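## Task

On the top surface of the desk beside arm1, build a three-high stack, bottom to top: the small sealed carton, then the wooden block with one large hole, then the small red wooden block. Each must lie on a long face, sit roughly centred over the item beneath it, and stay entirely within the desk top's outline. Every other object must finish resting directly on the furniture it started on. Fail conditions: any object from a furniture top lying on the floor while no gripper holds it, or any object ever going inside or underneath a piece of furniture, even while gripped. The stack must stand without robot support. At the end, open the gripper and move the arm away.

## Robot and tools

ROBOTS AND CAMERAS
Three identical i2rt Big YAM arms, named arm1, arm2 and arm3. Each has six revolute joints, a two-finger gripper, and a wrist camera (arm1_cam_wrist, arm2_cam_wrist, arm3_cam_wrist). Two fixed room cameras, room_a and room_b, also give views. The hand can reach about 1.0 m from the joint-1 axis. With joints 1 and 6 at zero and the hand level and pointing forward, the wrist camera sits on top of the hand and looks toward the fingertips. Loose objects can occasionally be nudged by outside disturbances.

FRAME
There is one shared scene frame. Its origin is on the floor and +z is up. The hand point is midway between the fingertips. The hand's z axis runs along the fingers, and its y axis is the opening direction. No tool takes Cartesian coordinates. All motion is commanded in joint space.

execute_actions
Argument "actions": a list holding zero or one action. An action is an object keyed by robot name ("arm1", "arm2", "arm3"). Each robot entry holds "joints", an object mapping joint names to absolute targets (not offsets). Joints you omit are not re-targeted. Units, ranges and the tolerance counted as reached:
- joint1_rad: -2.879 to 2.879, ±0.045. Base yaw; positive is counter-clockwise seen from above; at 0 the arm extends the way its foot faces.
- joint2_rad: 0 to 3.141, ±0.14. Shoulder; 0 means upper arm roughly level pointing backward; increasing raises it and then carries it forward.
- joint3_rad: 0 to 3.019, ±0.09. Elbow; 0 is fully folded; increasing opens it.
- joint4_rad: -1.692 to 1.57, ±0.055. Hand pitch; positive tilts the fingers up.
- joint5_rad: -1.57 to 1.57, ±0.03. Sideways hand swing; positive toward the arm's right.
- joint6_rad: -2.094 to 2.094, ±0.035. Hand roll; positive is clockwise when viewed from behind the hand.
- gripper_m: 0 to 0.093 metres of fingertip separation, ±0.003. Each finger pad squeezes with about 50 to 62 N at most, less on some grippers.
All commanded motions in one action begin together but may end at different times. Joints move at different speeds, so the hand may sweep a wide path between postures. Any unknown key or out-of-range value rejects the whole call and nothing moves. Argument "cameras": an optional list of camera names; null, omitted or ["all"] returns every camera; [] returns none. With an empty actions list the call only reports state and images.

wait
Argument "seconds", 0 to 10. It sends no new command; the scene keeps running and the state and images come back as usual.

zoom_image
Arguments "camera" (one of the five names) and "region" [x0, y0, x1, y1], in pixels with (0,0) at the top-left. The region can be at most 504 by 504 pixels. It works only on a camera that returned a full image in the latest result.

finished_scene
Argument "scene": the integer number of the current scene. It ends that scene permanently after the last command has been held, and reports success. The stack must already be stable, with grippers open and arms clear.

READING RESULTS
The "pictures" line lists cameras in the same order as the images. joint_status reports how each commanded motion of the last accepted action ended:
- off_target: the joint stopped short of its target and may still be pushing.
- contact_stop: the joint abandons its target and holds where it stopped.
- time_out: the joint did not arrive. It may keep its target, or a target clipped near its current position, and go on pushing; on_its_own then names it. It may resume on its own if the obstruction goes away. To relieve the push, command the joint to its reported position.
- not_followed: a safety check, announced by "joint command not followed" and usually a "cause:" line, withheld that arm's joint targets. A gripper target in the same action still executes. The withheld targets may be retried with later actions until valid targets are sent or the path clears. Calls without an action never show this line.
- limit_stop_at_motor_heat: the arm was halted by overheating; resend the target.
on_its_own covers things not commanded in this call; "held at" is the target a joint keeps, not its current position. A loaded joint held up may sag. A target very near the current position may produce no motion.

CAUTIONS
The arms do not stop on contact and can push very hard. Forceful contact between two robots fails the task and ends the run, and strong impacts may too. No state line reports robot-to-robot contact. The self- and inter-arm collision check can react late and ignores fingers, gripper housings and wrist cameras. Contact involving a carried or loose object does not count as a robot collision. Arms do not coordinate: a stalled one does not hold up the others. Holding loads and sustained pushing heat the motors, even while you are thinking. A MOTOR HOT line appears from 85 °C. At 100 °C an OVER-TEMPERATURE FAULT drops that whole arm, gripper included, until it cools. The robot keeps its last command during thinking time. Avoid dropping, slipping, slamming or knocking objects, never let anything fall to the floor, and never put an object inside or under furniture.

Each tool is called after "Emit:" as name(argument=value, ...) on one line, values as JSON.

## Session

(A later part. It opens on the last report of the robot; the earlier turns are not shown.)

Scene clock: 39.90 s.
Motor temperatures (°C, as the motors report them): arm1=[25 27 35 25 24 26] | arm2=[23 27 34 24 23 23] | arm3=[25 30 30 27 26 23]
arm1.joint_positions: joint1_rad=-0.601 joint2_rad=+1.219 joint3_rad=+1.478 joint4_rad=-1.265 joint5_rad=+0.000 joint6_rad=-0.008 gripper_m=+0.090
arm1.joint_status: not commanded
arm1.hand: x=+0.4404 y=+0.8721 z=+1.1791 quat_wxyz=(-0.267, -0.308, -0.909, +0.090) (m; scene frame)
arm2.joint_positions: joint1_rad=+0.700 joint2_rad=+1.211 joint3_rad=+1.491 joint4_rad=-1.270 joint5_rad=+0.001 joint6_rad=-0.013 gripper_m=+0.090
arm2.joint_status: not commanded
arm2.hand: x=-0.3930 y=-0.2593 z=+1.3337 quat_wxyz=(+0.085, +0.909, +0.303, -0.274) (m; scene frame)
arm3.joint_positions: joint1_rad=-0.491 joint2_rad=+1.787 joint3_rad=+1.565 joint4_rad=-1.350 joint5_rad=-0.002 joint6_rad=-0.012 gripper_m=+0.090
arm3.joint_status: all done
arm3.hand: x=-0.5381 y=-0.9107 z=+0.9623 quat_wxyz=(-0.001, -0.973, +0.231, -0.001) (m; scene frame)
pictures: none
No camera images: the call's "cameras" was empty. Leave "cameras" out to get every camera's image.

Emit:
execute_actions(actions=[{"arm2":{"joints":{"joint1_rad":1.645,"joint2_rad":2.03,"joint3_rad":1.51,"joint4_rad":-1.04,"joint6_rad":0.05}},"arm3":{"joints":{"joint1_rad":2.315,"joint3_rad":1.7,"joint4_rad":-1.45,"joint6_rad":0.155}}}], cameras=["arm2_cam_wrist","arm3_cam_wrist","room_a"])

Scene clock: 42.93 s.
Motor temperatures (°C, as the motors report them): arm1=[25 27 35 25 24 26] | arm2=[23 27 34 24 23 23] | arm3=[25 30 30 27 26 23]
arm1.joint_positions: joint1_rad=-0.601 joint2_rad=+1.219 joint3_rad=+1.478 joint4_rad=-1.265 joint5_rad=+0.000 joint6_rad=-0.008 gripper_m=+0.090
arm1.joint_status: not commanded
arm1.hand: x=+0.4404 y=+0.8721 z=+1.1791 quat_wxyz=(-0.267, -0.308, -0.909, +0.090) (m; scene frame)
arm2.joint_positions: joint1_rad=+1.643 joint2_rad=+2.042 joint3_rad=+1.491 joint4_rad=-1.043 joint5_rad=-0.001 joint6_rad=+0.037 gripper_m=+0.090
arm2.joint_status: all done
arm2.hand: x=-0.0267 y=-0.5657 z=+0.9146 quat_wxyz=(-0.010, +0.720, +0.694, +0.008) (m; scene frame)
arm3.joint_positions: joint1_rad=+2.325 joint2_rad=+1.795 joint3_rad=+1.674 joint4_rad=-1.441 joint5_rad=-0.001 joint6_rad=+0.141 gripper_m=+0.090
arm3.joint_status: all done
arm3.hand: x=+0.3266 y=-1.5588 z=+1.0010 quat_wxyz=(-0.006, -0.455, -0.890, +0.001) (m; scene frame)
pictures: arm2_cam_wrist, arm3_cam_wrist, room_a
Images, in order (width x height): arm2_cam_wrist 504x504, arm3_cam_wrist 504x504, room_a 504x504.

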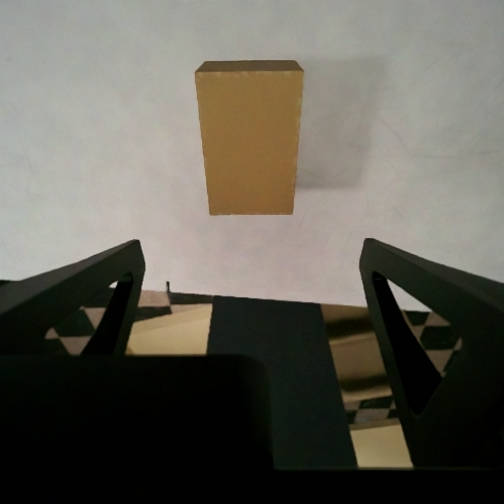

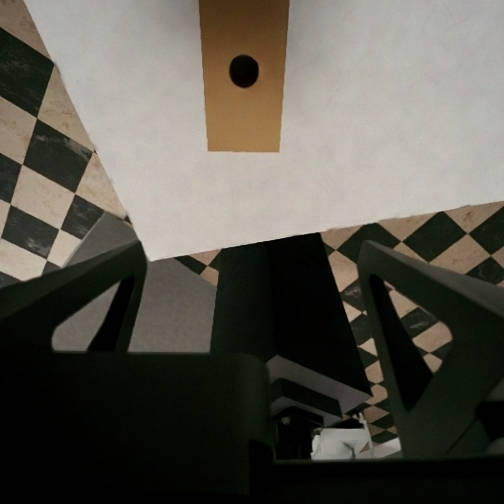

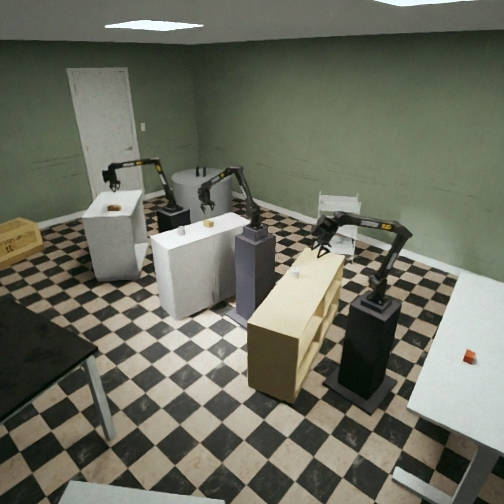

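Emit:
execute_actions(actions=[{"arm2":{"joints":{"joint2_rad":2.215,"joint3_rad":1.49,"joint4_rad":-0.825}},"arm3":{"joints":{"joint2_rad":2.065,"joint3_rad":1.665,"joint4_rad":-1.145}}}], cameras=["arm2_cam_wrist","arm3_cam_wrist"])

Scene clock: 45.27 s.
Motor temperatures (°C, as the motors report them): arm1=[25 27 35 25 24 26] | arm2=[23 28 34 24 23 23] | arm3=[25 30 30 27 26 23]
arm1.joint_positions: joint1_rad=-0.601 joint2_rad=+1.219 joint3_rad=+1.478 joint4_rad=-1.265 joint5_rad=+0.000 joint6_rad=-0.008 gripper_m=+0.090
arm1.joint_status: not commanded
arm1.hand: x=+0.4404 y=+0.8721 z=+1.1791 quat_wxyz=(-0.267, -0.308, -0.909, +0.090) (m; scene frame)
arm2.joint_positions: joint1_rad=+1.643 joint2_rad=+2.227 joint3_rad=+1.486 joint4_rad=-0.839 joint5_rad=-0.001 joint6_rad=+0.037 gripper_m=+0.090
arm2.joint_status: all done
arm2.hand: x=-0.0271 y=-0.5778 z=+0.8085 quat_wxyz=(-0.005, +0.720, +0.694, +0.003) (m; scene frame)
arm3.joint_positions: joint1_rad=+2.325 joint2_rad=+2.071 joint3_rad=+1.645 joint4_rad=-1.155 joint5_rad=-0.001 joint6_rad=+0.141 gripper_m=+0.090
arm3.joint_status: all done
arm3.hand: x=+0.3647 y=-1.5982 z=+0.8347 quat_wxyz=(+0.004, -0.455, -0.890, -0.002) (m; scene frame)
pictures: arm2_cam_wrist, arm3_cam_wrist
Images, in order (width x height): arm2_cam_wrist 504x504, arm3_cam_wrist 504x504.

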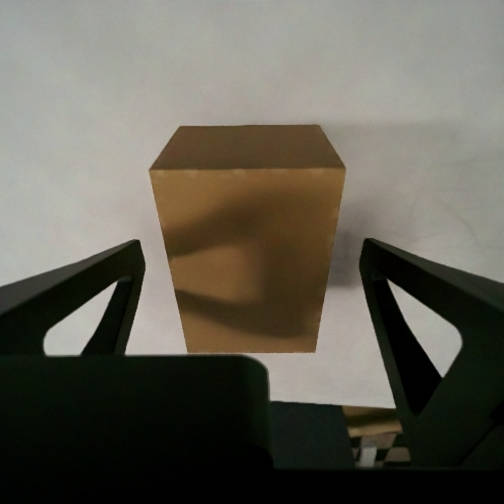

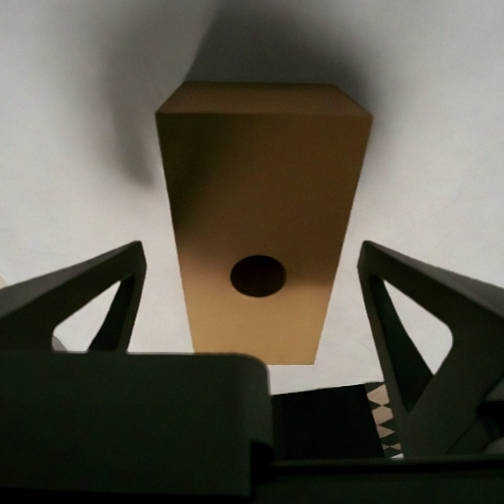

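Emit:
execute_actions(actions=[{"arm2":{"joints":{"joint2_rad":2.26,"joint4_rad":-0.81}},"arm3":{"joints":{"joint2_rad":2.10}}}], cameras=[])

Emit:
execute_actions(actions=[{"arm2":{"joints":{"gripper_m":0.045}},"arm3":{"joints":{"gripper_m":0.044}}}], cameras=["arm2_cam_wrist","arm3_cam_wrist"])

Scene clock: 46.43 s.
Motor temperatures (°C, as the motors report them): arm1=[25 27 35 25 24 26] | arm2=[23 28 33 24 23 23] | arm3=[25 30 30 27 26 23]
arm1.joint_positions: joint1_rad=-0.601 joint2_rad=+1.219 joint3_rad=+1.478 joint4_rad=-1.265 joint5_rad=+0.000 joint6_rad=-0.008 gripper_m=+0.090
arm1.joint_status: not commanded
arm1.hand: x=+0.4404 y=+0.8721 z=+1.1791 quat_wxyz=(-0.267, -0.308, -0.909, +0.090) (m; scene frame)
arm2.joint_positions: joint1_rad=+1.643 joint2_rad=+2.256 joint3_rad=+1.486 joint4_rad=-0.824 joint5_rad=-0.001 joint6_rad=+0.037 gripper_m=+0.090
arm2.joint_status: all done
arm2.hand: x=-0.0271 y=-0.5741 z=+0.7921 quat_wxyz=(-0.010, +0.720, +0.694, +0.008) (m; scene frame)
arm3.joint_positions: joint1_rad=+2.325 joint2_rad=+2.071 joint3_rad=+1.645 joint4_rad=-1.155 joint5_rad=-0.001 joint6_rad=+0.141 gripper_m=+0.090
arm3.joint_status: all done
arm3.hand: x=+0.3647 y=-1.5982 z=+0.8345 quat_wxyz=(+0.004, -0.455, -0.890, -0.002) (m; scene frame)
pictures: none
No camera images: the call's "cameras" was empty. Leave "cameras" out to get every camera's image.

Scene clock: 47.03 s.
Motor temperatures (°C, as the motors report them): arm1=[25 27 35 25 24 26] | arm2=[23 28 33 24 23 23] | arm3=[25 30 30 27 26 23]
arm1.joint_positions: joint1_rad=-0.601 joint2_rad=+1.219 joint3_rad=+1.478 joint4_rad=-1.265 joint5_rad=+0.000 joint6_rad=-0.008 gripper_m=+0.090
arm1.joint_status: not commanded
arm1.hand: x=+0.4404 y=+0.8721 z=+1.1791 quat_wxyz=(-0.267, -0.308, -0.909, +0.090) (m; scene frame)
arm2.joint_positions: joint1_rad=+1.643 joint2_rad=+2.256 joint3_rad=+1.486 joint4_rad=-0.823 joint5_rad=-0.001 joint6_rad=+0.038 gripper_m=+0.059
arm2.joint_status: gripper_m off_target (ended at +0.059, target +0.045)
arm2.hand: x=-0.0272 y=-0.5744 z=+0.7921 quat_wxyz=(-0.010, +0.720, +0.694, +0.007) (m; scene frame)
arm3.joint_positions: joint1_rad=+2.323 joint2_rad=+2.071 joint3_rad=+1.645 joint4_rad=-1.153 joint5_rad=+0.000 joint6_rad=+0.142 gripper_m=+0.059
arm3.joint_status: gripper_m off_target (ended at +0.059, target +0.044)
arm3.hand: x=+0.3644 y=-1.5991 z=+0.8345 quat_wxyz=(+0.003, -0.456, -0.890, -0.002) (m; scene frame)
pictures: arm2_cam_wrist, arm3_cam_wrist
Images, in order (width x height): arm2_cam_wrist 504x504, arm3_cam_wrist 504x504.

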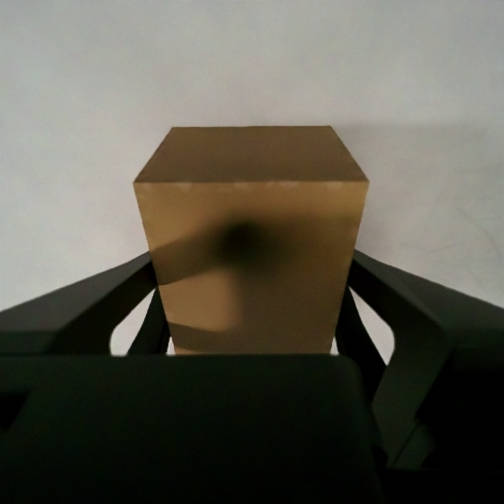

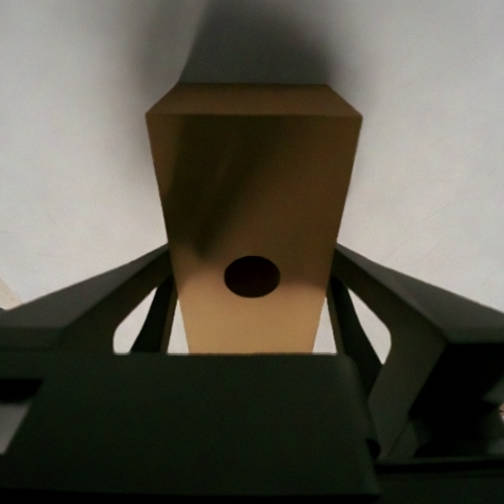

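Emit:
execute_actions(actions=[{"arm2":{"joints":{"joint2_rad":1.98}},"arm3":{"joints":{"joint2_rad":1.80}}}], cameras=["arm2_cam_wrist","arm3_cam_wrist"])

Scene clock: 49.07 s.
Motor temperatures (°C, as the motors report them): arm1=[25 27 35 25 24 26] | arm2=[23 28 33 24 23 23] | arm3=[25 31 31 27 26 23]
arm1.joint_positions: joint1_rad=-0.601 joint2_rad=+1.219 joint3_rad=+1.478 joint4_rad=-1.265 joint5_rad=+0.000 joint6_rad=-0.008 gripper_m=+0.090
arm1.joint_status: not commanded
arm1.hand: x=+0.4404 y=+0.8721 z=+1.1791 quat_wxyz=(-0.267, -0.308, -0.909, +0.090) (m; scene frame)
arm2.joint_positions: joint1_rad=+1.643 joint2_rad=+1.993 joint3_rad=+1.481 joint4_rad=-0.821 joint5_rad=-0.001 joint6_rad=+0.038 gripper_m=+0.059
arm2.joint_status: all done
arm2.hand: x=-0.0266 y=-0.6218 z=+0.9453 quat_wxyz=(+0.084, +0.715, +0.689, -0.083) (m; scene frame)
arm3.joint_positions: joint1_rad=+2.323 joint2_rad=+1.807 joint3_rad=+1.641 joint4_rad=-1.153 joint5_rad=+0.000 joint6_rad=+0.142 gripper_m=+0.059
arm3.joint_status: all done
arm3.hand: x=+0.3683 y=-1.6033 z=+0.9899 quat_wxyz=(-0.120, -0.453, -0.883, +0.041) (m; scene frame)
pictures: arm2_cam_wrist, arm3_cam_wrist
Images, in order (width x height): arm2_cam_wrist 504x504, arm3_cam_wrist 504x504.

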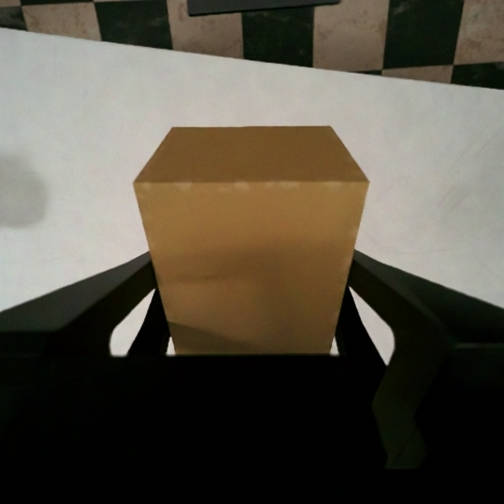

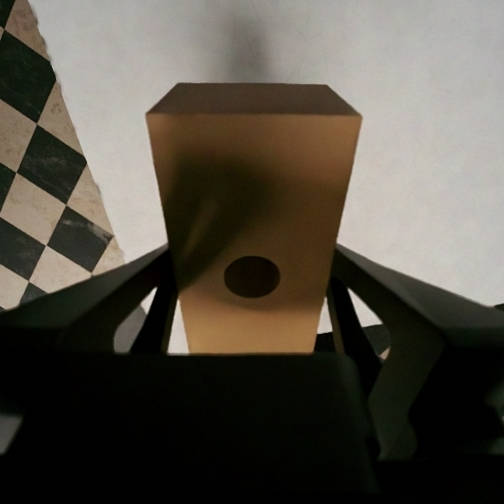

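Emit:
execute_actions(actions=[{"arm2":{"joints":{"joint1_rad":-1.755,"joint2_rad":1.9,"joint4_rad":-1.15,"joint6_rad":0}},"arm3":{"joints":{"joint1_rad":-1.63,"joint4_rad":-1.41,"joint6_rad":0}}}], cameras=["arm2_cam_wrist","arm3_cam_wrist","room_a"])

Scene clock: 52.90 s.
Motor temperatures (°C, as the motors report them): arm1=[25 27 36 25 24 26] | arm2=[23 29 33 24 23 23] | arm3=[25 31 31 27 26 23]
arm1.joint_positions: joint1_rad=-0.601 joint2_rad=+1.219 joint3_rad=+1.478 joint4_rad=-1.265 joint5_rad=+0.000 joint6_rad=-0.008 gripper_m=+0.090
arm1.joint_status: not commanded
arm1.hand: x=+0.4404 y=+0.8721 z=+1.1791 quat_wxyz=(-0.267, -0.308, -0.909, +0.090) (m; scene frame)
arm2.joint_positions: joint1_rad=-1.763 joint2_rad=+1.908 joint3_rad=+1.481 joint4_rad=-1.138 joint5_rad=+0.001 joint6_rad=+0.013 gripper_m=+0.059
arm2.joint_status: all done
arm2.hand: x=+0.1193 y=+0.5487 z=+0.9853 quat_wxyz=(-0.001, +0.603, -0.797, -0.003) (m; scene frame)
arm3.joint_positions: joint1_rad=-1.639 joint2_rad=+1.809 joint3_rad=+1.641 joint4_rad=-1.400 joint5_rad=+0.002 joint6_rad=+0.013 gripper_m=+0.059
arm3.joint_status: all done
arm3.hand: x=-0.0255 y=-0.6062 z=+0.9800 quat_wxyz=(+0.003, -0.682, +0.731, +0.000) (m; scene frame)
pictures: arm2_cam_wrist, arm3_cam_wrist, room_a
Images, in order (width x height): arm2_cam_wrist 504x504, arm3_cam_wrist 504x504, room_a 504x504.

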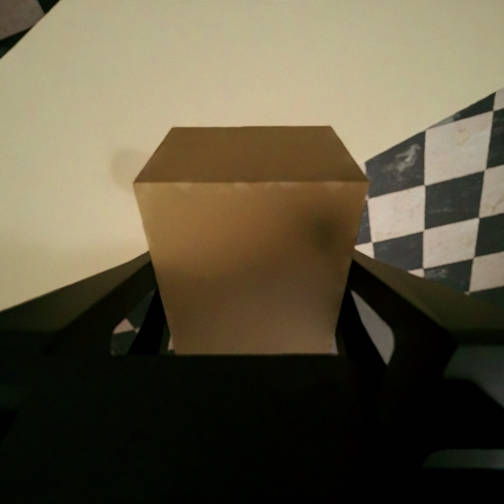

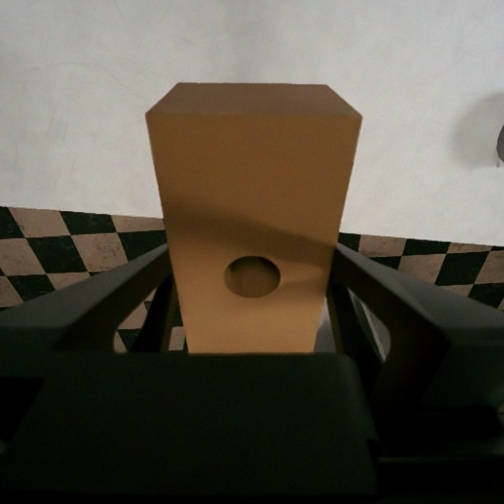

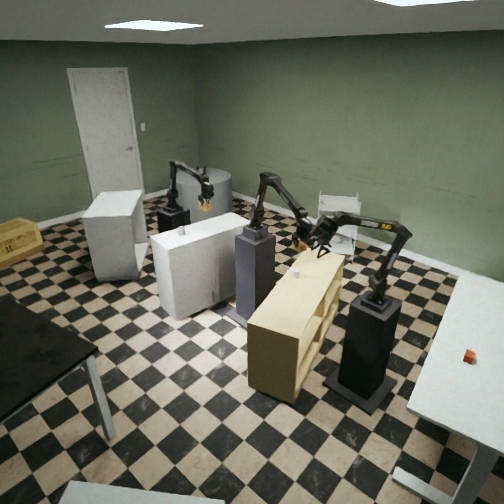

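Emit:
execute_actions(actions=[{"arm2":{"joints":{"joint2_rad":2.29,"joint3_rad":1.55,"joint4_rad":-0.80}},"arm3":{"joints":{"joint2_rad":2.03,"joint3_rad":1.58,"joint4_rad":-1.09}}}], cameras=["arm2_cam_wrist","arm3_cam_wrist","room_a"])

Scene clock: 55.63 s.
Motor temperatures (°C, as the motors report them): arm1=[25 27 36 25 24 26] | arm2=[23 29 33 24 23 23] | arm3=[25 31 31 27 26 23]
arm1.joint_positions: joint1_rad=-0.601 joint2_rad=+1.219 joint3_rad=+1.478 joint4_rad=-1.265 joint5_rad=+0.000 joint6_rad=-0.008 gripper_m=+0.090
arm1.joint_status: not commanded
arm1.hand: x=+0.4404 y=+0.8721 z=+1.1791 quat_wxyz=(-0.267, -0.308, -0.909, +0.090) (m; scene frame)
arm2.joint_positions: joint1_rad=-1.763 joint2_rad=+2.301 joint3_rad=+1.521 joint4_rad=-0.812 joint5_rad=+0.001 joint6_rad=+0.013 gripper_m=+0.059
arm2.joint_status: all done
arm2.hand: x=+0.1267 y=+0.5792 z=+0.7771 quat_wxyz=(+0.009, +0.603, -0.797, +0.005) (m; scene frame)
arm3.joint_positions: joint1_rad=-1.639 joint2_rad=+2.055 joint3_rad=+1.567 joint4_rad=-1.105 joint5_rad=+0.002 joint6_rad=+0.013 gripper_m=+0.059
arm3.joint_status: all done
arm3.hand: x=-0.0235 y=-0.5708 z=+0.8158 quat_wxyz=(-0.007, -0.683, +0.731, -0.009) (m; scene frame)
pictures: arm2_cam_wrist, arm3_cam_wrist, room_a
Images, in order (width x height): arm2_cam_wrist 504x504, arm3_cam_wrist 504x504, room_a 504x504.

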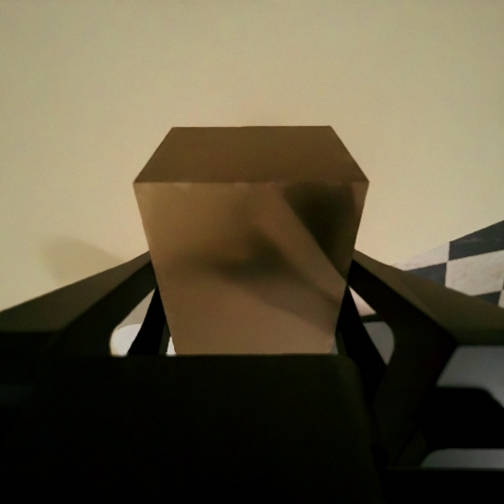

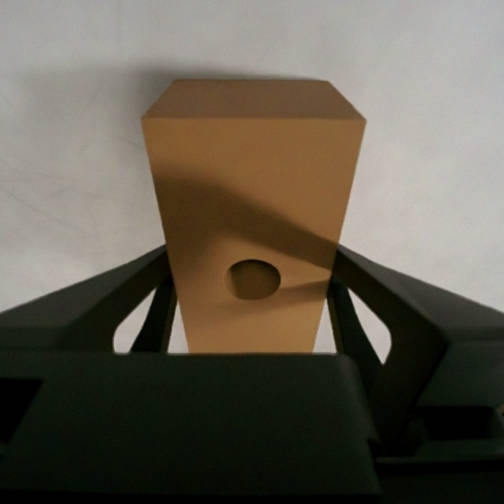

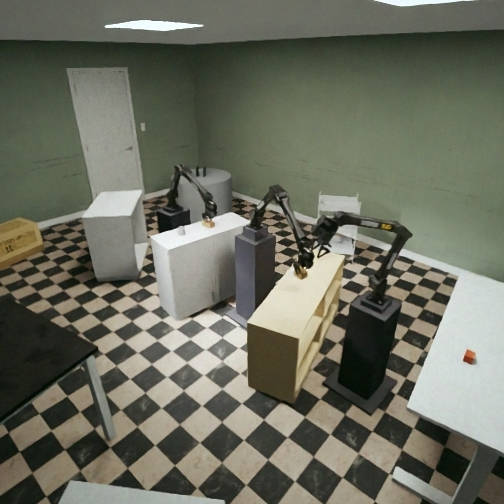

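Emit:
execute_actions(actions=[{"arm2":{"joints":{"joint2_rad":2.49,"joint3_rad":1.615,"joint4_rad":-0.655}},"arm3":{"joints":{"joint2_rad":2.09}}}], cameras=["arm2_cam_wrist","arm3_cam_wrist","room_a"])

Scene clock: 60.17 s.
Motor temperatures (°C, as the motors report them): arm1=[25 27 36 25 24 26] | arm2=[23 30 33 24 23 23] | arm3=[25 31 31 27 26 23]
arm1.joint_positions: joint1_rad=-0.601 joint2_rad=+1.219 joint3_rad=+1.478 joint4_rad=-1.265 joint5_rad=+0.000 joint6_rad=-0.008 gripper_m=+0.090
arm1.joint_status: not commanded
arm1.hand: x=+0.4404 y=+0.8721 z=+1.1791 quat_wxyz=(-0.267, -0.308, -0.909, +0.090) (m; scene frame)
arm2.joint_positions: joint1_rad=-1.763 joint2_rad=+2.511 joint3_rad=+1.593 joint4_rad=-0.667 joint5_rad=+0.001 joint6_rad=+0.013 gripper_m=+0.059
arm2.joint_status: all done
arm2.hand: x=+0.1275 y=+0.5839 z=+0.6738 quat_wxyz=(+0.006, +0.603, -0.797, +0.003) (m; scene frame)
arm3.joint_positions: joint1_rad=-1.639 joint2_rad=+2.057 joint3_rad=+1.567 joint4_rad=-1.104 joint5_rad=+0.002 joint6_rad=+0.013 gripper_m=+0.059
arm3.joint_status: all done
arm3.hand: x=-0.0236 y=-0.5709 z=+0.8149 quat_wxyz=(-0.007, -0.682, +0.731, -0.010) (m; scene frame)
pictures: arm2_cam_wrist, arm3_cam_wrist, room_a
Images, in order (width x height): arm2_cam_wrist 504x504, arm3_cam_wrist 504x504, room_a 504x504.

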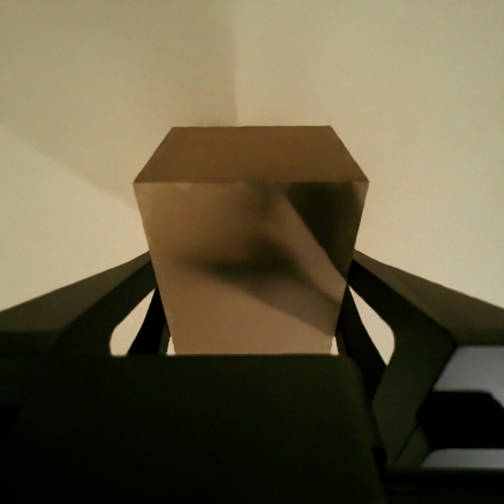

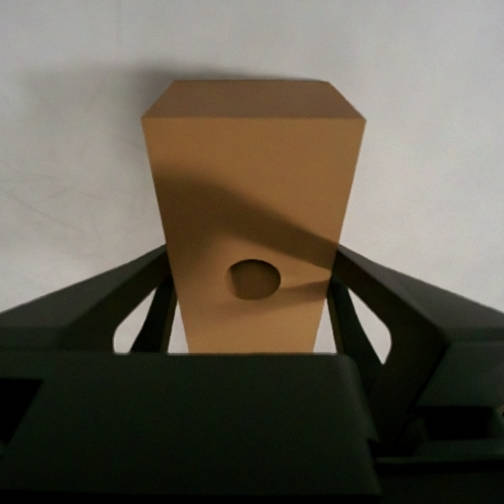

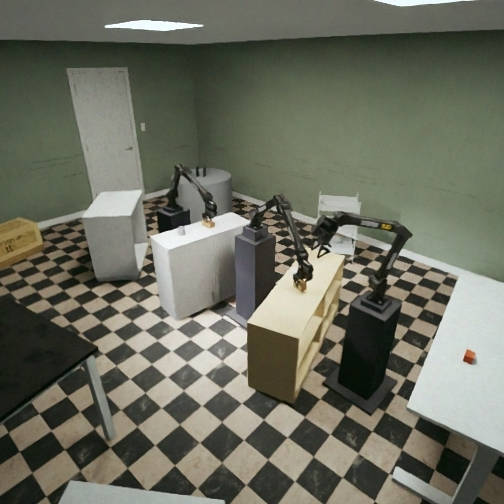

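Emit:
execute_actions(actions=[{"arm2":{"joints":{"joint2_rad":2.545,"joint4_rad":-0.645}},"arm3":{"joints":{"joint2_rad":2.055,"gripper_m":0.09}}}], cameras=["arm2_cam_wrist","arm3_cam_wrist"])

Scene clock: 61.23 s.
Motor temperatures (°C, as the motors report them): arm1=[25 27 36 25 24 26] | arm2=[23 30 33 24 23 23] | arm3=[25 31 31 27 26 23]
arm1.joint_positions: joint1_rad=-0.601 joint2_rad=+1.219 joint3_rad=+1.478 joint4_rad=-1.265 joint5_rad=+0.000 joint6_rad=-0.008 gripper_m=+0.090
arm1.joint_status: not commanded
arm1.hand: x=+0.4404 y=+0.8721 z=+1.1791 quat_wxyz=(-0.267, -0.308, -0.909, +0.090) (m; scene frame)
arm2.joint_positions: joint1_rad=-1.763 joint2_rad=+2.551 joint3_rad=+1.593 joint4_rad=-0.657 joint5_rad=+0.001 joint6_rad=+0.013 gripper_m=+0.059
arm2.joint_status: all done
arm2.hand: x=+0.1239 y=+0.5708 z=+0.6508 quat_wxyz=(+0.019, +0.603, -0.797, +0.013) (m; scene frame)
arm3.joint_positions: joint1_rad=-1.639 joint2_rad=+2.057 joint3_rad=+1.567 joint4_rad=-1.100 joint5_rad=+0.002 joint6_rad=+0.013 gripper_m=+0.090
arm3.joint_status: all done
arm3.hand: x=-0.0235 y=-0.5699 z=+0.8149 quat_wxyz=(-0.006, -0.683, +0.731, -0.008) (m; scene frame)
pictures: arm2_cam_wrist, arm3_cam_wrist
Images, in order (width x height): arm2_cam_wrist 504x504, arm3_cam_wrist 504x504.

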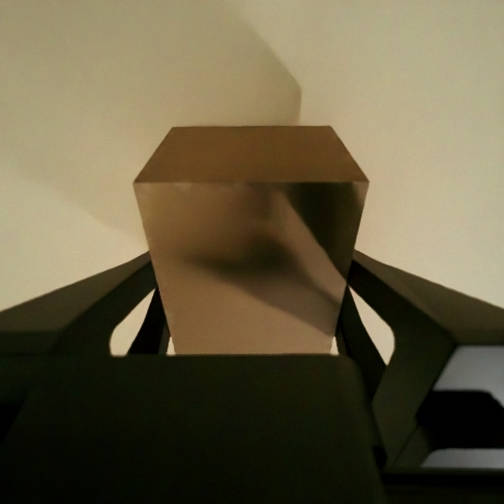

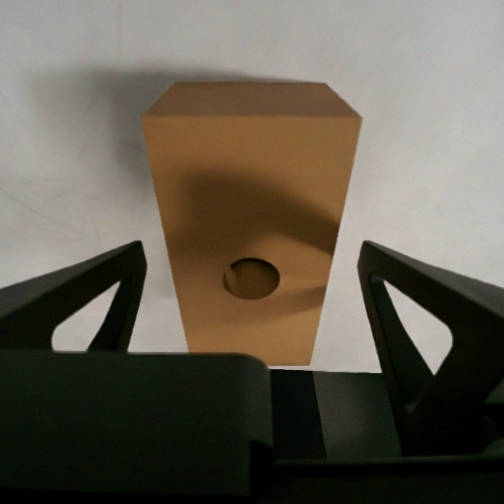

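Emit:
execute_actions(actions=[{"arm2":{"joints":{"joint2_rad":2.57,"joint4_rad":-0.60}},"arm3":{"joints":{"joint2_rad":1.80}}}], cameras=["arm2_cam_wrist","arm3_cam_wrist"])

Scene clock: 62.90 s.
Motor temperatures (°C, as the motors report them): arm1=[25 27 36 25 24 26] | arm2=[23 30 33 24 23 23] | arm3=[25 31 31 27 26 23]
arm1.joint_positions: joint1_rad=-0.601 joint2_rad=+1.219 joint3_rad=+1.478 joint4_rad=-1.265 joint5_rad=+0.000 joint6_rad=-0.008 gripper_m=+0.090
arm1.joint_status: not commanded
arm1.hand: x=+0.4404 y=+0.8721 z=+1.1791 quat_wxyz=(-0.267, -0.308, -0.909, +0.090) (m; scene frame)
arm2.joint_positions: joint1_rad=-1.763 joint2_rad=+2.568 joint3_rad=+1.593 joint4_rad=-0.614 joint5_rad=+0.001 joint6_rad=+0.013 gripper_m=+0.059
arm2.joint_status: all done
arm2.hand: x=+0.1248 y=+0.5744 z=+0.6410 quat_wxyz=(+0.008, +0.603, -0.797, +0.005) (m; scene frame)
arm3.joint_positions: joint1_rad=-1.639 joint2_rad=+1.787 joint3_rad=+1.567 joint4_rad=-1.099 joint5_rad=+0.002 joint6_rad=+0.013 gripper_m=+0.090
arm3.joint_status: all done
arm3.hand: x=-0.0230 y=-0.5576 z=+0.9713 quat_wxyz=(+0.092, -0.677, +0.725, +0.085) (m; scene frame)
pictures: arm2_cam_wrist, arm3_cam_wrist
Images, in order (width x height): arm2_cam_wrist 504x504, arm3_cam_wrist 504x504.

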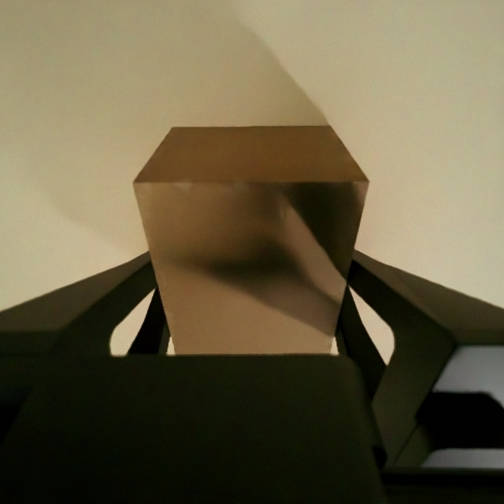

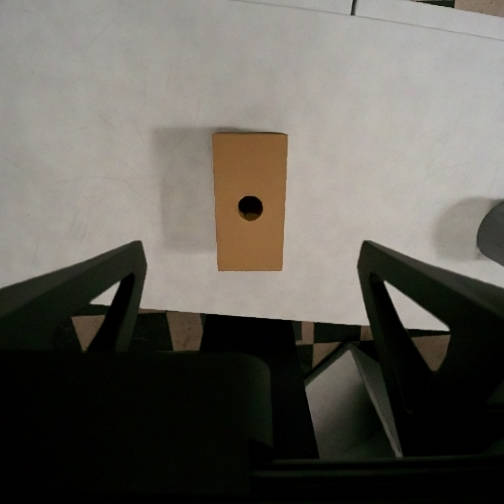

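Emit:
execute_actions(actions=[{"arm2":{"joints":{"gripper_m":0.09}},"arm3":{"joints":{"joint1_rad":-0.4,"joint4_rad":-1.35}}}], cameras=["arm2_cam_wrist"])

Emit:
execute_actions(actions=[{"arm2":{"joints":{"joint2_rad":2.1}}}], cameras=["arm2_cam_wrist","room_a"])

Scene clock: 64.83 s.
Motor temperatures (°C, as the motors report them): arm1=[25 27 36 25 24 26] | arm2=[23 30 33 24 23 23] | arm3=[25 31 31 27 26 23]
arm1.joint_positions: joint1_rad=-0.601 joint2_rad=+1.219 joint3_rad=+1.478 joint4_rad=-1.265 joint5_rad=+0.000 joint6_rad=-0.008 gripper_m=+0.090
arm1.joint_status: not commanded
arm1.hand: x=+0.4404 y=+0.8721 z=+1.1791 quat_wxyz=(-0.267, -0.308, -0.909, +0.090) (m; scene frame)
arm2.joint_positions: joint1_rad=-1.763 joint2_rad=+2.568 joint3_rad=+1.593 joint4_rad=-0.614 joint5_rad=+0.001 joint6_rad=+0.013 gripper_m=+0.090
arm2.joint_status: all done
arm2.hand: x=+0.1248 y=+0.5744 z=+0.6410 quat_wxyz=(+0.008, +0.603, -0.797, +0.005) (m; scene frame)
arm3.joint_positions: joint1_rad=-0.392 joint2_rad=+1.788 joint3_rad=+1.567 joint4_rad=-1.341 joint5_rad=-0.002 joint6_rad=+0.012 gripper_m=+0.090
arm3.joint_status: all done
arm3.hand: x=-0.5631 y=-0.9583 z=+0.9623 quat_wxyz=(+0.000, -0.981, +0.194, +0.004) (m; scene frame)
pictures: arm2_cam_wrist
Images, in order (width x height): arm2_cam_wrist 504x504.

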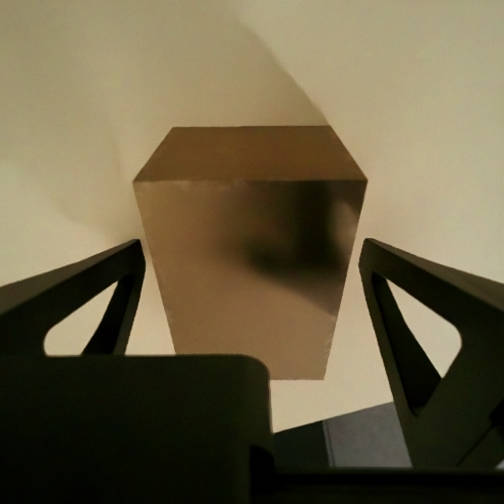

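Scene clock: 66.47 s.
Motor temperatures (°C, as the motors report them): arm1=[25 27 36 25 24 26] | arm2=[23 30 33 24 23 23] | arm3=[25 31 31 27 26 23]
arm1.joint_positions: joint1_rad=-0.601 joint2_rad=+1.219 joint3_rad=+1.478 joint4_rad=-1.265 joint5_rad=+0.000 joint6_rad=-0.008 gripper_m=+0.090
arm1.joint_status: not commanded
arm1.hand: x=+0.4404 y=+0.8721 z=+1.1791 quat_wxyz=(-0.267, -0.308, -0.909, +0.090) (m; scene frame)
arm2.joint_positions: joint1_rad=-1.763 joint2_rad=+2.113 joint3_rad=+1.604 joint4_rad=-0.605 joint5_rad=+0.001 joint6_rad=+0.013 gripper_m=+0.090
arm2.joint_status: all done
arm2.hand: x=+0.1600 y=+0.7007 z=+0.9375 quat_wxyz=(-0.178, +0.587, -0.777, -0.140) (m; scene frame)
arm3.joint_positions: joint1_rad=-0.392 joint2_rad=+1.788 joint3_rad=+1.567 joint4_rad=-1.341 joint5_rad=-0.002 joint6_rad=+0.012 gripper_m=+0.090
arm3.joint_status: not commanded
arm3.hand: x=-0.5631 y=-0.9583 z=+0.9623 quat_wxyz=(+0.000, -0.981, +0.194, +0.004) (m; scene frame)
pictures: arm2_cam_wrist, room_a
Images, in order (width x height): arm2_cam_wrist 504x504, room_a 504x504.

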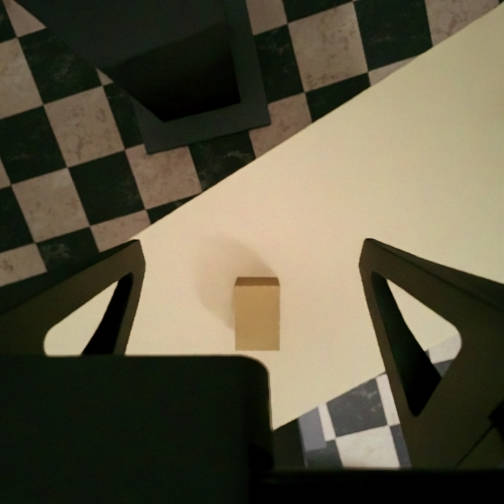

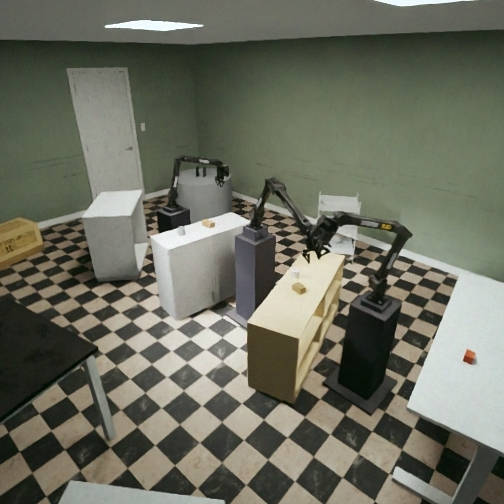

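Emit:
execute_actions(actions=[{"arm2":{"joints":{"joint1_rad":-0.7,"joint2_rad":1.9,"joint3_rad":1.5,"joint4_rad":-1.15}},"arm3":{"joints":{"joint1_rad":0.4}}}], cameras=[])

Emit:
execute_actions(actions=[{"arm2":{"joints":{"joint1_rad":1.645,"joint6_rad":0.05}},"arm1":{"joints":{"joint1_rad":-1.43,"joint2_rad":2.01,"joint3_rad":1.53,"joint4_rad":-1.07,"joint6_rad":0.365}}}], cameras=["arm1_cam_wrist","arm2_cam_wrist","room_a"])

Scene clock: 69.67 s.
Motor temperatures (°C, as the motors report them): arm1=[25 27 36 25 24 26] | arm2=[23 31 33 24 23 23] | arm3=[25 31 31 27 26 23]
arm1.joint_positions: joint1_rad=-0.601 joint2_rad=+1.219 joint3_rad=+1.478 joint4_rad=-1.265 joint5_rad=+0.000 joint6_rad=-0.008 gripper_m=+0.090
arm1.joint_status: not commanded
arm1.hand: x=+0.4404 y=+0.8721 z=+1.1791 quat_wxyz=(-0.267, -0.308, -0.909, +0.090) (m; scene frame)
arm2.joint_positions: joint1_rad=-0.692 joint2_rad=+1.903 joint3_rad=+1.506 joint4_rad=-1.137 joint5_rad=-0.001 joint6_rad=+0.011 gripper_m=+0.090
arm2.joint_status: all done
arm2.hand: x=-0.4391 y=+0.4023 z=+0.9991 quat_wxyz=(-0.006, +0.926, -0.377, -0.019) (m; scene frame)
arm3.joint_positions: joint1_rad=+0.407 joint2_rad=+1.788 joint3_rad=+1.567 joint4_rad=-1.341 joint5_rad=-0.002 joint6_rad=+0.011 gripper_m=+0.090
arm3.joint_status: all done
arm3.hand: x=-0.5546 y=-1.3816 z=+0.9625 quat_wxyz=(-0.002, -0.979, -0.203, +0.003) (m; scene frame)
pictures: none
No camera images: the call's "cameras" was empty. Leave "cameras" out to get every camera's image.

Scene clock: 72.07 s.
Motor temperatures (°C, as the motors report them): arm1=[25 27 36 25 24 26] | arm2=[23 31 33 24 23 23] | arm3=[25 31 31 27 26 23]
arm1.joint_positions: joint1_rad=-1.434 joint2_rad=+2.035 joint3_rad=+1.510 joint4_rad=-1.072 joint5_rad=+0.001 joint6_rad=+0.355 gripper_m=+0.090
arm1.joint_status: all done
arm1.hand: x=+0.1283 y=+0.5774 z=+0.7783 quat_wxyz=(+0.008, -0.798, -0.603, -0.010) (m; scene frame)
arm2.joint_positions: joint1_rad=+1.653 joint2_rad=+1.903 joint3_rad=+1.506 joint4_rad=-1.137 joint5_rad=+0.000 joint6_rad=+0.037 gripper_m=+0.090
arm2.joint_status: all done
arm2.hand: x=-0.0209 y=-0.5627 z=+0.9964 quat_wxyz=(+0.012, +0.716, +0.698, -0.013) (m; scene frame)
arm3.joint_positions: joint1_rad=+0.407 joint2_rad=+1.788 joint3_rad=+1.567 joint4_rad=-1.341 joint5_rad=-0.002 joint6_rad=+0.011 gripper_m=+0.090
arm3.joint_status: not commanded
arm3.hand: x=-0.5546 y=-1.3816 z=+0.9625 quat_wxyz=(-0.002, -0.979, -0.203, +0.003) (m; scene frame)
pictures: arm1_cam_wrist, arm2_cam_wrist, room_a
Images, in order (width x height): arm1_cam_wrist 504x504, arm2_cam_wrist 504x504, room_a 504x504.

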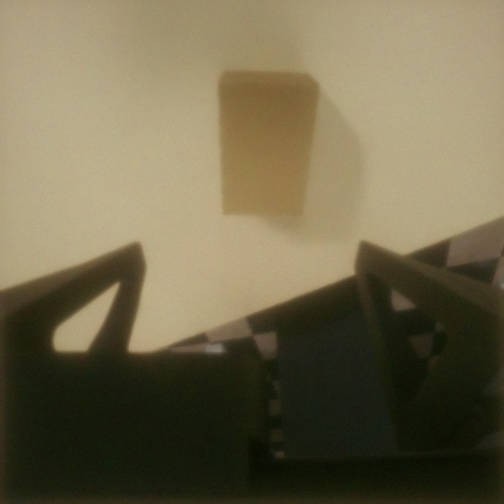

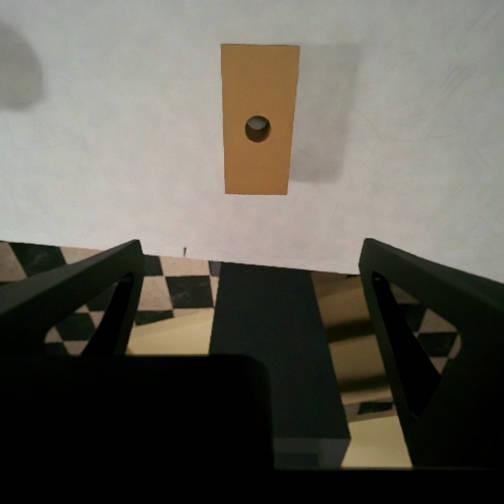

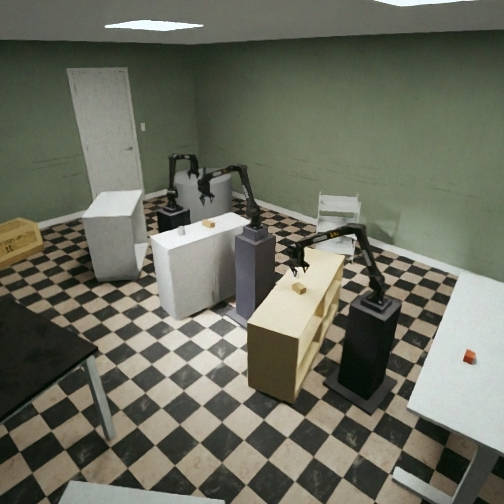

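Emit:
execute_actions(actions=[{"arm1":{"joints":{"joint1_rad":-1.462,"joint2_rad":2.20,"joint3_rad":1.465,"joint4_rad":-0.80}},"arm2":{"joints":{"joint1_rad":1.63,"joint2_rad":2.225,"joint3_rad":1.495,"joint4_rad":-0.815}}}], cameras=["arm1_cam_wrist","arm2_cam_wrist"])

Scene clock: 76.10 s.
Motor temperatures (°C, as the motors report them): arm1=[25 28 36 25 24 26] | arm2=[23 31 33 24 23 23] | arm3=[25 31 31 27 26 23]
arm1.joint_positions: joint1_rad=-1.456 joint2_rad=+2.217 joint3_rad=+1.454 joint4_rad=-0.810 joint5_rad=+0.001 joint6_rad=+0.355 gripper_m=+0.090
arm1.joint_status: all done
arm1.hand: x=+0.1168 y=+0.5733 z=+0.6588 quat_wxyz=(-0.001, -0.805, -0.594, -0.004) (m; scene frame)
arm2.joint_positions: joint1_rad=+1.637 joint2_rad=+2.231 joint3_rad=+1.484 joint4_rad=-0.828 joint5_rad=+0.000 joint6_rad=+0.037 gripper_m=+0.090
arm2.joint_status: all done
arm2.hand: x=-0.0308 y=-0.5788 z=+0.8060 quat_wxyz=(-0.003, +0.722, +0.692, +0.001) (m; scene frame)
arm3.joint_positions: joint1_rad=+0.407 joint2_rad=+1.788 joint3_rad=+1.567 joint4_rad=-1.341 joint5_rad=-0.002 joint6_rad=+0.011 gripper_m=+0.090
arm3.joint_status: not commanded
arm3.hand: x=-0.5546 y=-1.3816 z=+0.9625 quat_wxyz=(-0.002, -0.979, -0.203, +0.003) (m; scene frame)
pictures: arm1_cam_wrist, arm2_cam_wrist
Images, in order (width x height): arm1_cam_wrist 504x504, arm2_cam_wrist 504x504.

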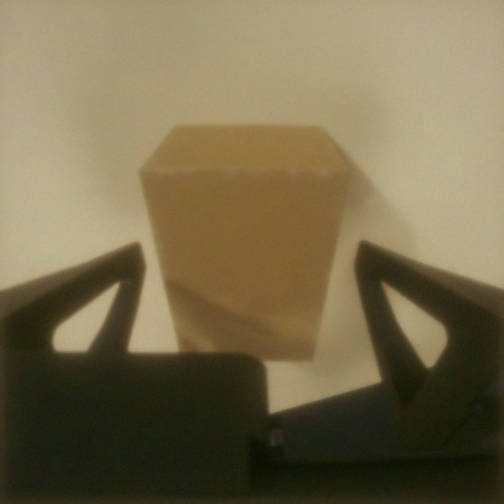

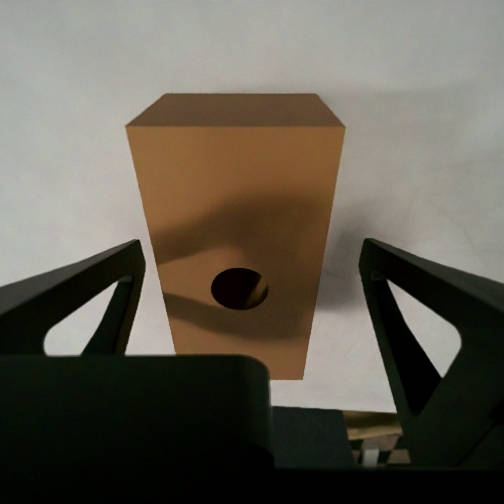

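Emit:
execute_actions(actions=[{"arm1":{"joints":{"gripper_m":0.045}},"arm2":{"joints":{"gripper_m":0.044}}}], cameras=["arm1_cam_wrist","arm2_cam_wrist"])

Emit:
execute_actions(actions=[{"arm1":{"joints":{"joint2_rad":1.80}},"arm2":{"joints":{"joint2_rad":1.92}}}], cameras=["arm1_cam_wrist","arm2_cam_wrist"])

Scene clock: 77.17 s.
Motor temperatures (°C, as the motors report them): arm1=[25 28 36 25 24 26] | arm2=[23 31 33 24 23 23] | arm3=[25 31 31 27 26 23]
arm1.joint_positions: joint1_rad=-1.456 joint2_rad=+2.217 joint3_rad=+1.454 joint4_rad=-0.810 joint5_rad=+0.001 joint6_rad=+0.356 gripper_m=+0.059
arm1.joint_status: gripper_m off_target (ended at +0.059, target +0.045)
arm1.hand: x=+0.1168 y=+0.5733 z=+0.6588 quat_wxyz=(-0.001, -0.805, -0.594, -0.004) (m; scene frame)
arm2.joint_positions: joint1_rad=+1.636 joint2_rad=+2.231 joint3_rad=+1.484 joint4_rad=-0.828 joint5_rad=-0.003 joint6_rad=+0.038 gripper_m=+0.059
arm2.joint_status: gripper_m off_target (ended at +0.059, target +0.044)
arm2.hand: x=-0.0306 y=-0.5790 z=+0.8060 quat_wxyz=(-0.002, +0.722, +0.692, +0.001) (m; scene frame)
arm3.joint_positions: joint1_rad=+0.407 joint2_rad=+1.788 joint3_rad=+1.567 joint4_rad=-1.341 joint5_rad=-0.002 joint6_rad=+0.011 gripper_m=+0.090
arm3.joint_status: not commanded
arm3.hand: x=-0.5546 y=-1.3816 z=+0.9625 quat_wxyz=(-0.002, -0.979, -0.203, +0.003) (m; scene frame)
pictures: arm1_cam_wrist, arm2_cam_wrist
Images, in order (width x height): arm1_cam_wrist 504x504, arm2_cam_wrist 504x504.

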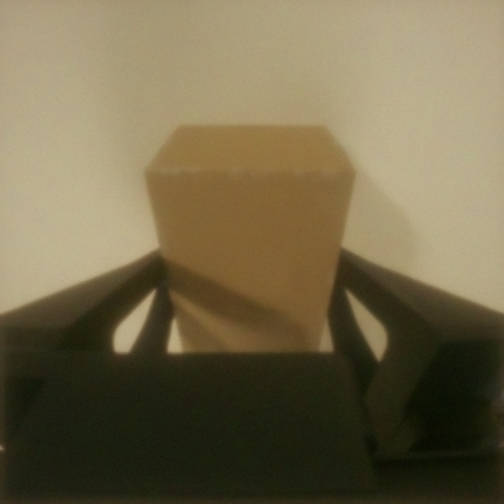

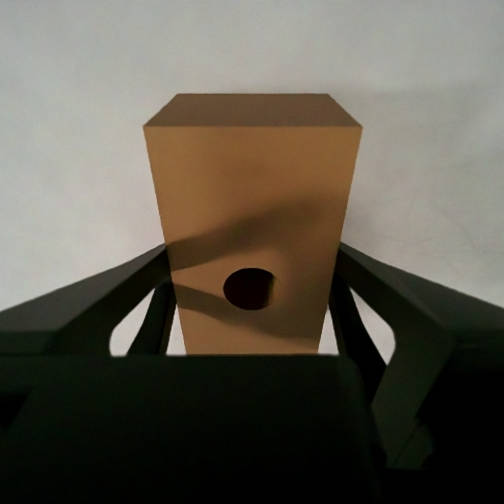

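Scene clock: 78.73 s.
Motor temperatures (°C, as the motors report them): arm1=[25 29 36 25 24 26] | arm2=[23 31 33 24 23 23] | arm3=[25 31 31 27 26 23]
arm1.joint_positions: joint1_rad=-1.456 joint2_rad=+1.799 joint3_rad=+1.447 joint4_rad=-0.808 joint5_rad=+0.001 joint6_rad=+0.356 gripper_m=+0.059
arm1.joint_status: all done
arm1.hand: x=+0.1176 y=+0.5226 z=+0.9037 quat_wxyz=(-0.173, -0.788, -0.580, +0.109) (m; scene frame)
arm2.joint_positions: joint1_rad=+1.636 joint2_rad=+1.945 joint3_rad=+1.481 joint4_rad=-0.828 joint5_rad=-0.003 joint6_rad=+0.038 gripper_m=+0.059
arm2.joint_status: all done
arm2.hand: x=-0.0302 y=-0.6246 z=+0.9737 quat_wxyz=(+0.099, +0.715, +0.685, -0.096) (m; scene frame)
arm3.joint_positions: joint1_rad=+0.407 joint2_rad=+1.788 joint3_rad=+1.567 joint4_rad=-1.341 joint5_rad=-0.002 joint6_rad=+0.011 gripper_m=+0.090
arm3.joint_status: not commanded
arm3.hand: x=-0.5546 y=-1.3816 z=+0.9625 quat_wxyz=(-0.002, -0.979, -0.203, +0.003) (m; scene frame)
pictures: arm1_cam_wrist, arm2_cam_wrist
Images, in order (width x height): arm1_cam_wrist 504x504, arm2_cam_wrist 504x504.

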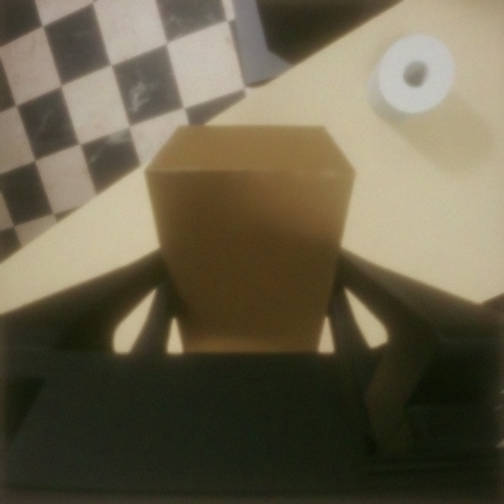

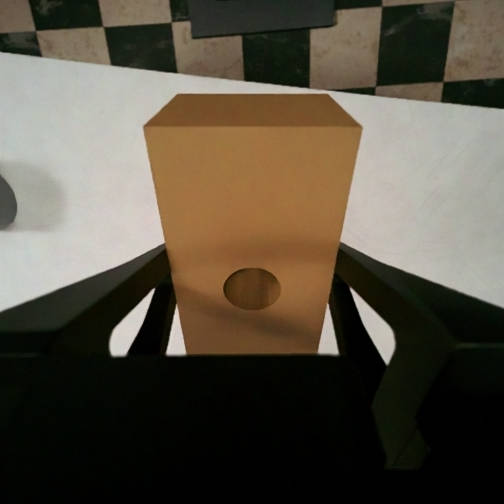

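Emit:
execute_actions(actions=[{"arm1":{"joints":{"joint1_rad":1.845,"joint2_rad":1.70,"joint3_rad":1.63,"joint4_rad":-1.49,"joint6_rad":0}},"arm2":{"joints":{"joint1_rad":-1.755,"joint2_rad":1.9,"joint4_rad":-1.15,"joint6_rad":0}}}], cameras=["arm1_cam_wrist","arm2_cam_wrist","room_a"])

Scene clock: 82.30 s.
Motor temperatures (°C, as the motors report them): arm1=[25 29 36 25 24 26] | arm2=[23 31 33 24 23 23] | arm3=[25 31 31 27 26 23]
arm1.joint_positions: joint1_rad=+1.853 joint2_rad=+1.720 joint3_rad=+1.592 joint4_rad=-1.481 joint5_rad=-0.001 joint6_rad=+0.008 gripper_m=+0.059
arm1.joint_status: all done
arm1.hand: x=-0.0312 y=+1.6540 z=+0.9757 quat_wxyz=(+0.010, +0.779, -0.627, +0.018) (m; scene frame)
arm2.joint_positions: joint1_rad=-1.762 joint2_rad=+1.932 joint3_rad=+1.481 joint4_rad=-1.137 joint5_rad=+0.003 joint6_rad=+0.013 gripper_m=+0.059
arm2.joint_status: all done
arm2.hand: x=+0.1188 y=+0.5472 z=+0.9724 quat_wxyz=(+0.007, +0.604, -0.797, +0.005) (m; scene frame)
arm3.joint_positions: joint1_rad=+0.407 joint2_rad=+1.788 joint3_rad=+1.567 joint4_rad=-1.341 joint5_rad=-0.002 joint6_rad=+0.011 gripper_m=+0.090
arm3.joint_status: not commanded
arm3.hand: x=-0.5546 y=-1.3816 z=+0.9625 quat_wxyz=(-0.002, -0.979, -0.203, +0.003) (m; scene frame)
pictures: arm1_cam_wrist, arm2_cam_wrist, room_a
Images, in order (width x height): arm1_cam_wrist 504x504, arm2_cam_wrist 504x504, room_a 504x504.

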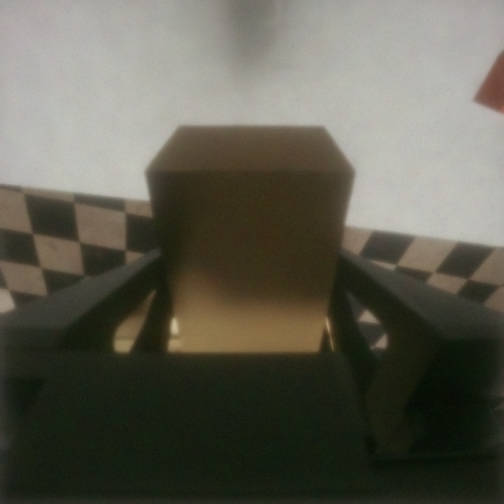

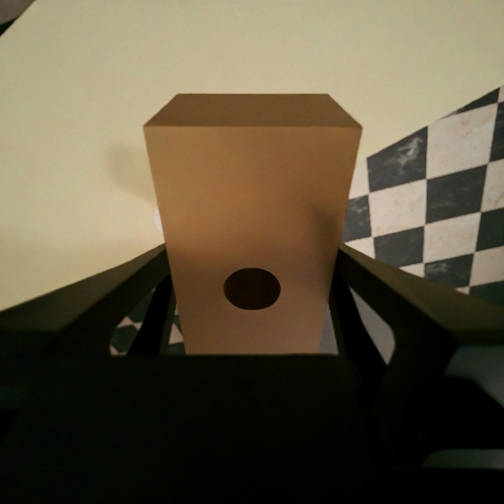

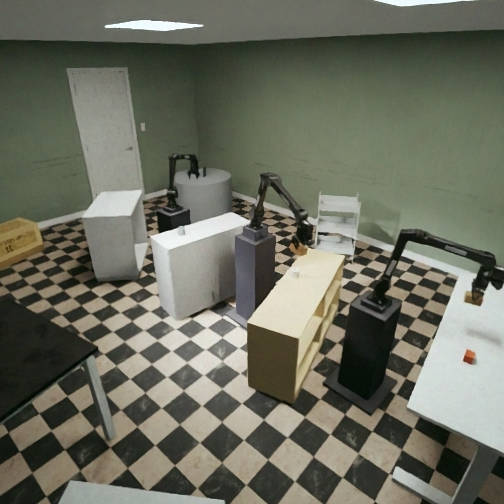

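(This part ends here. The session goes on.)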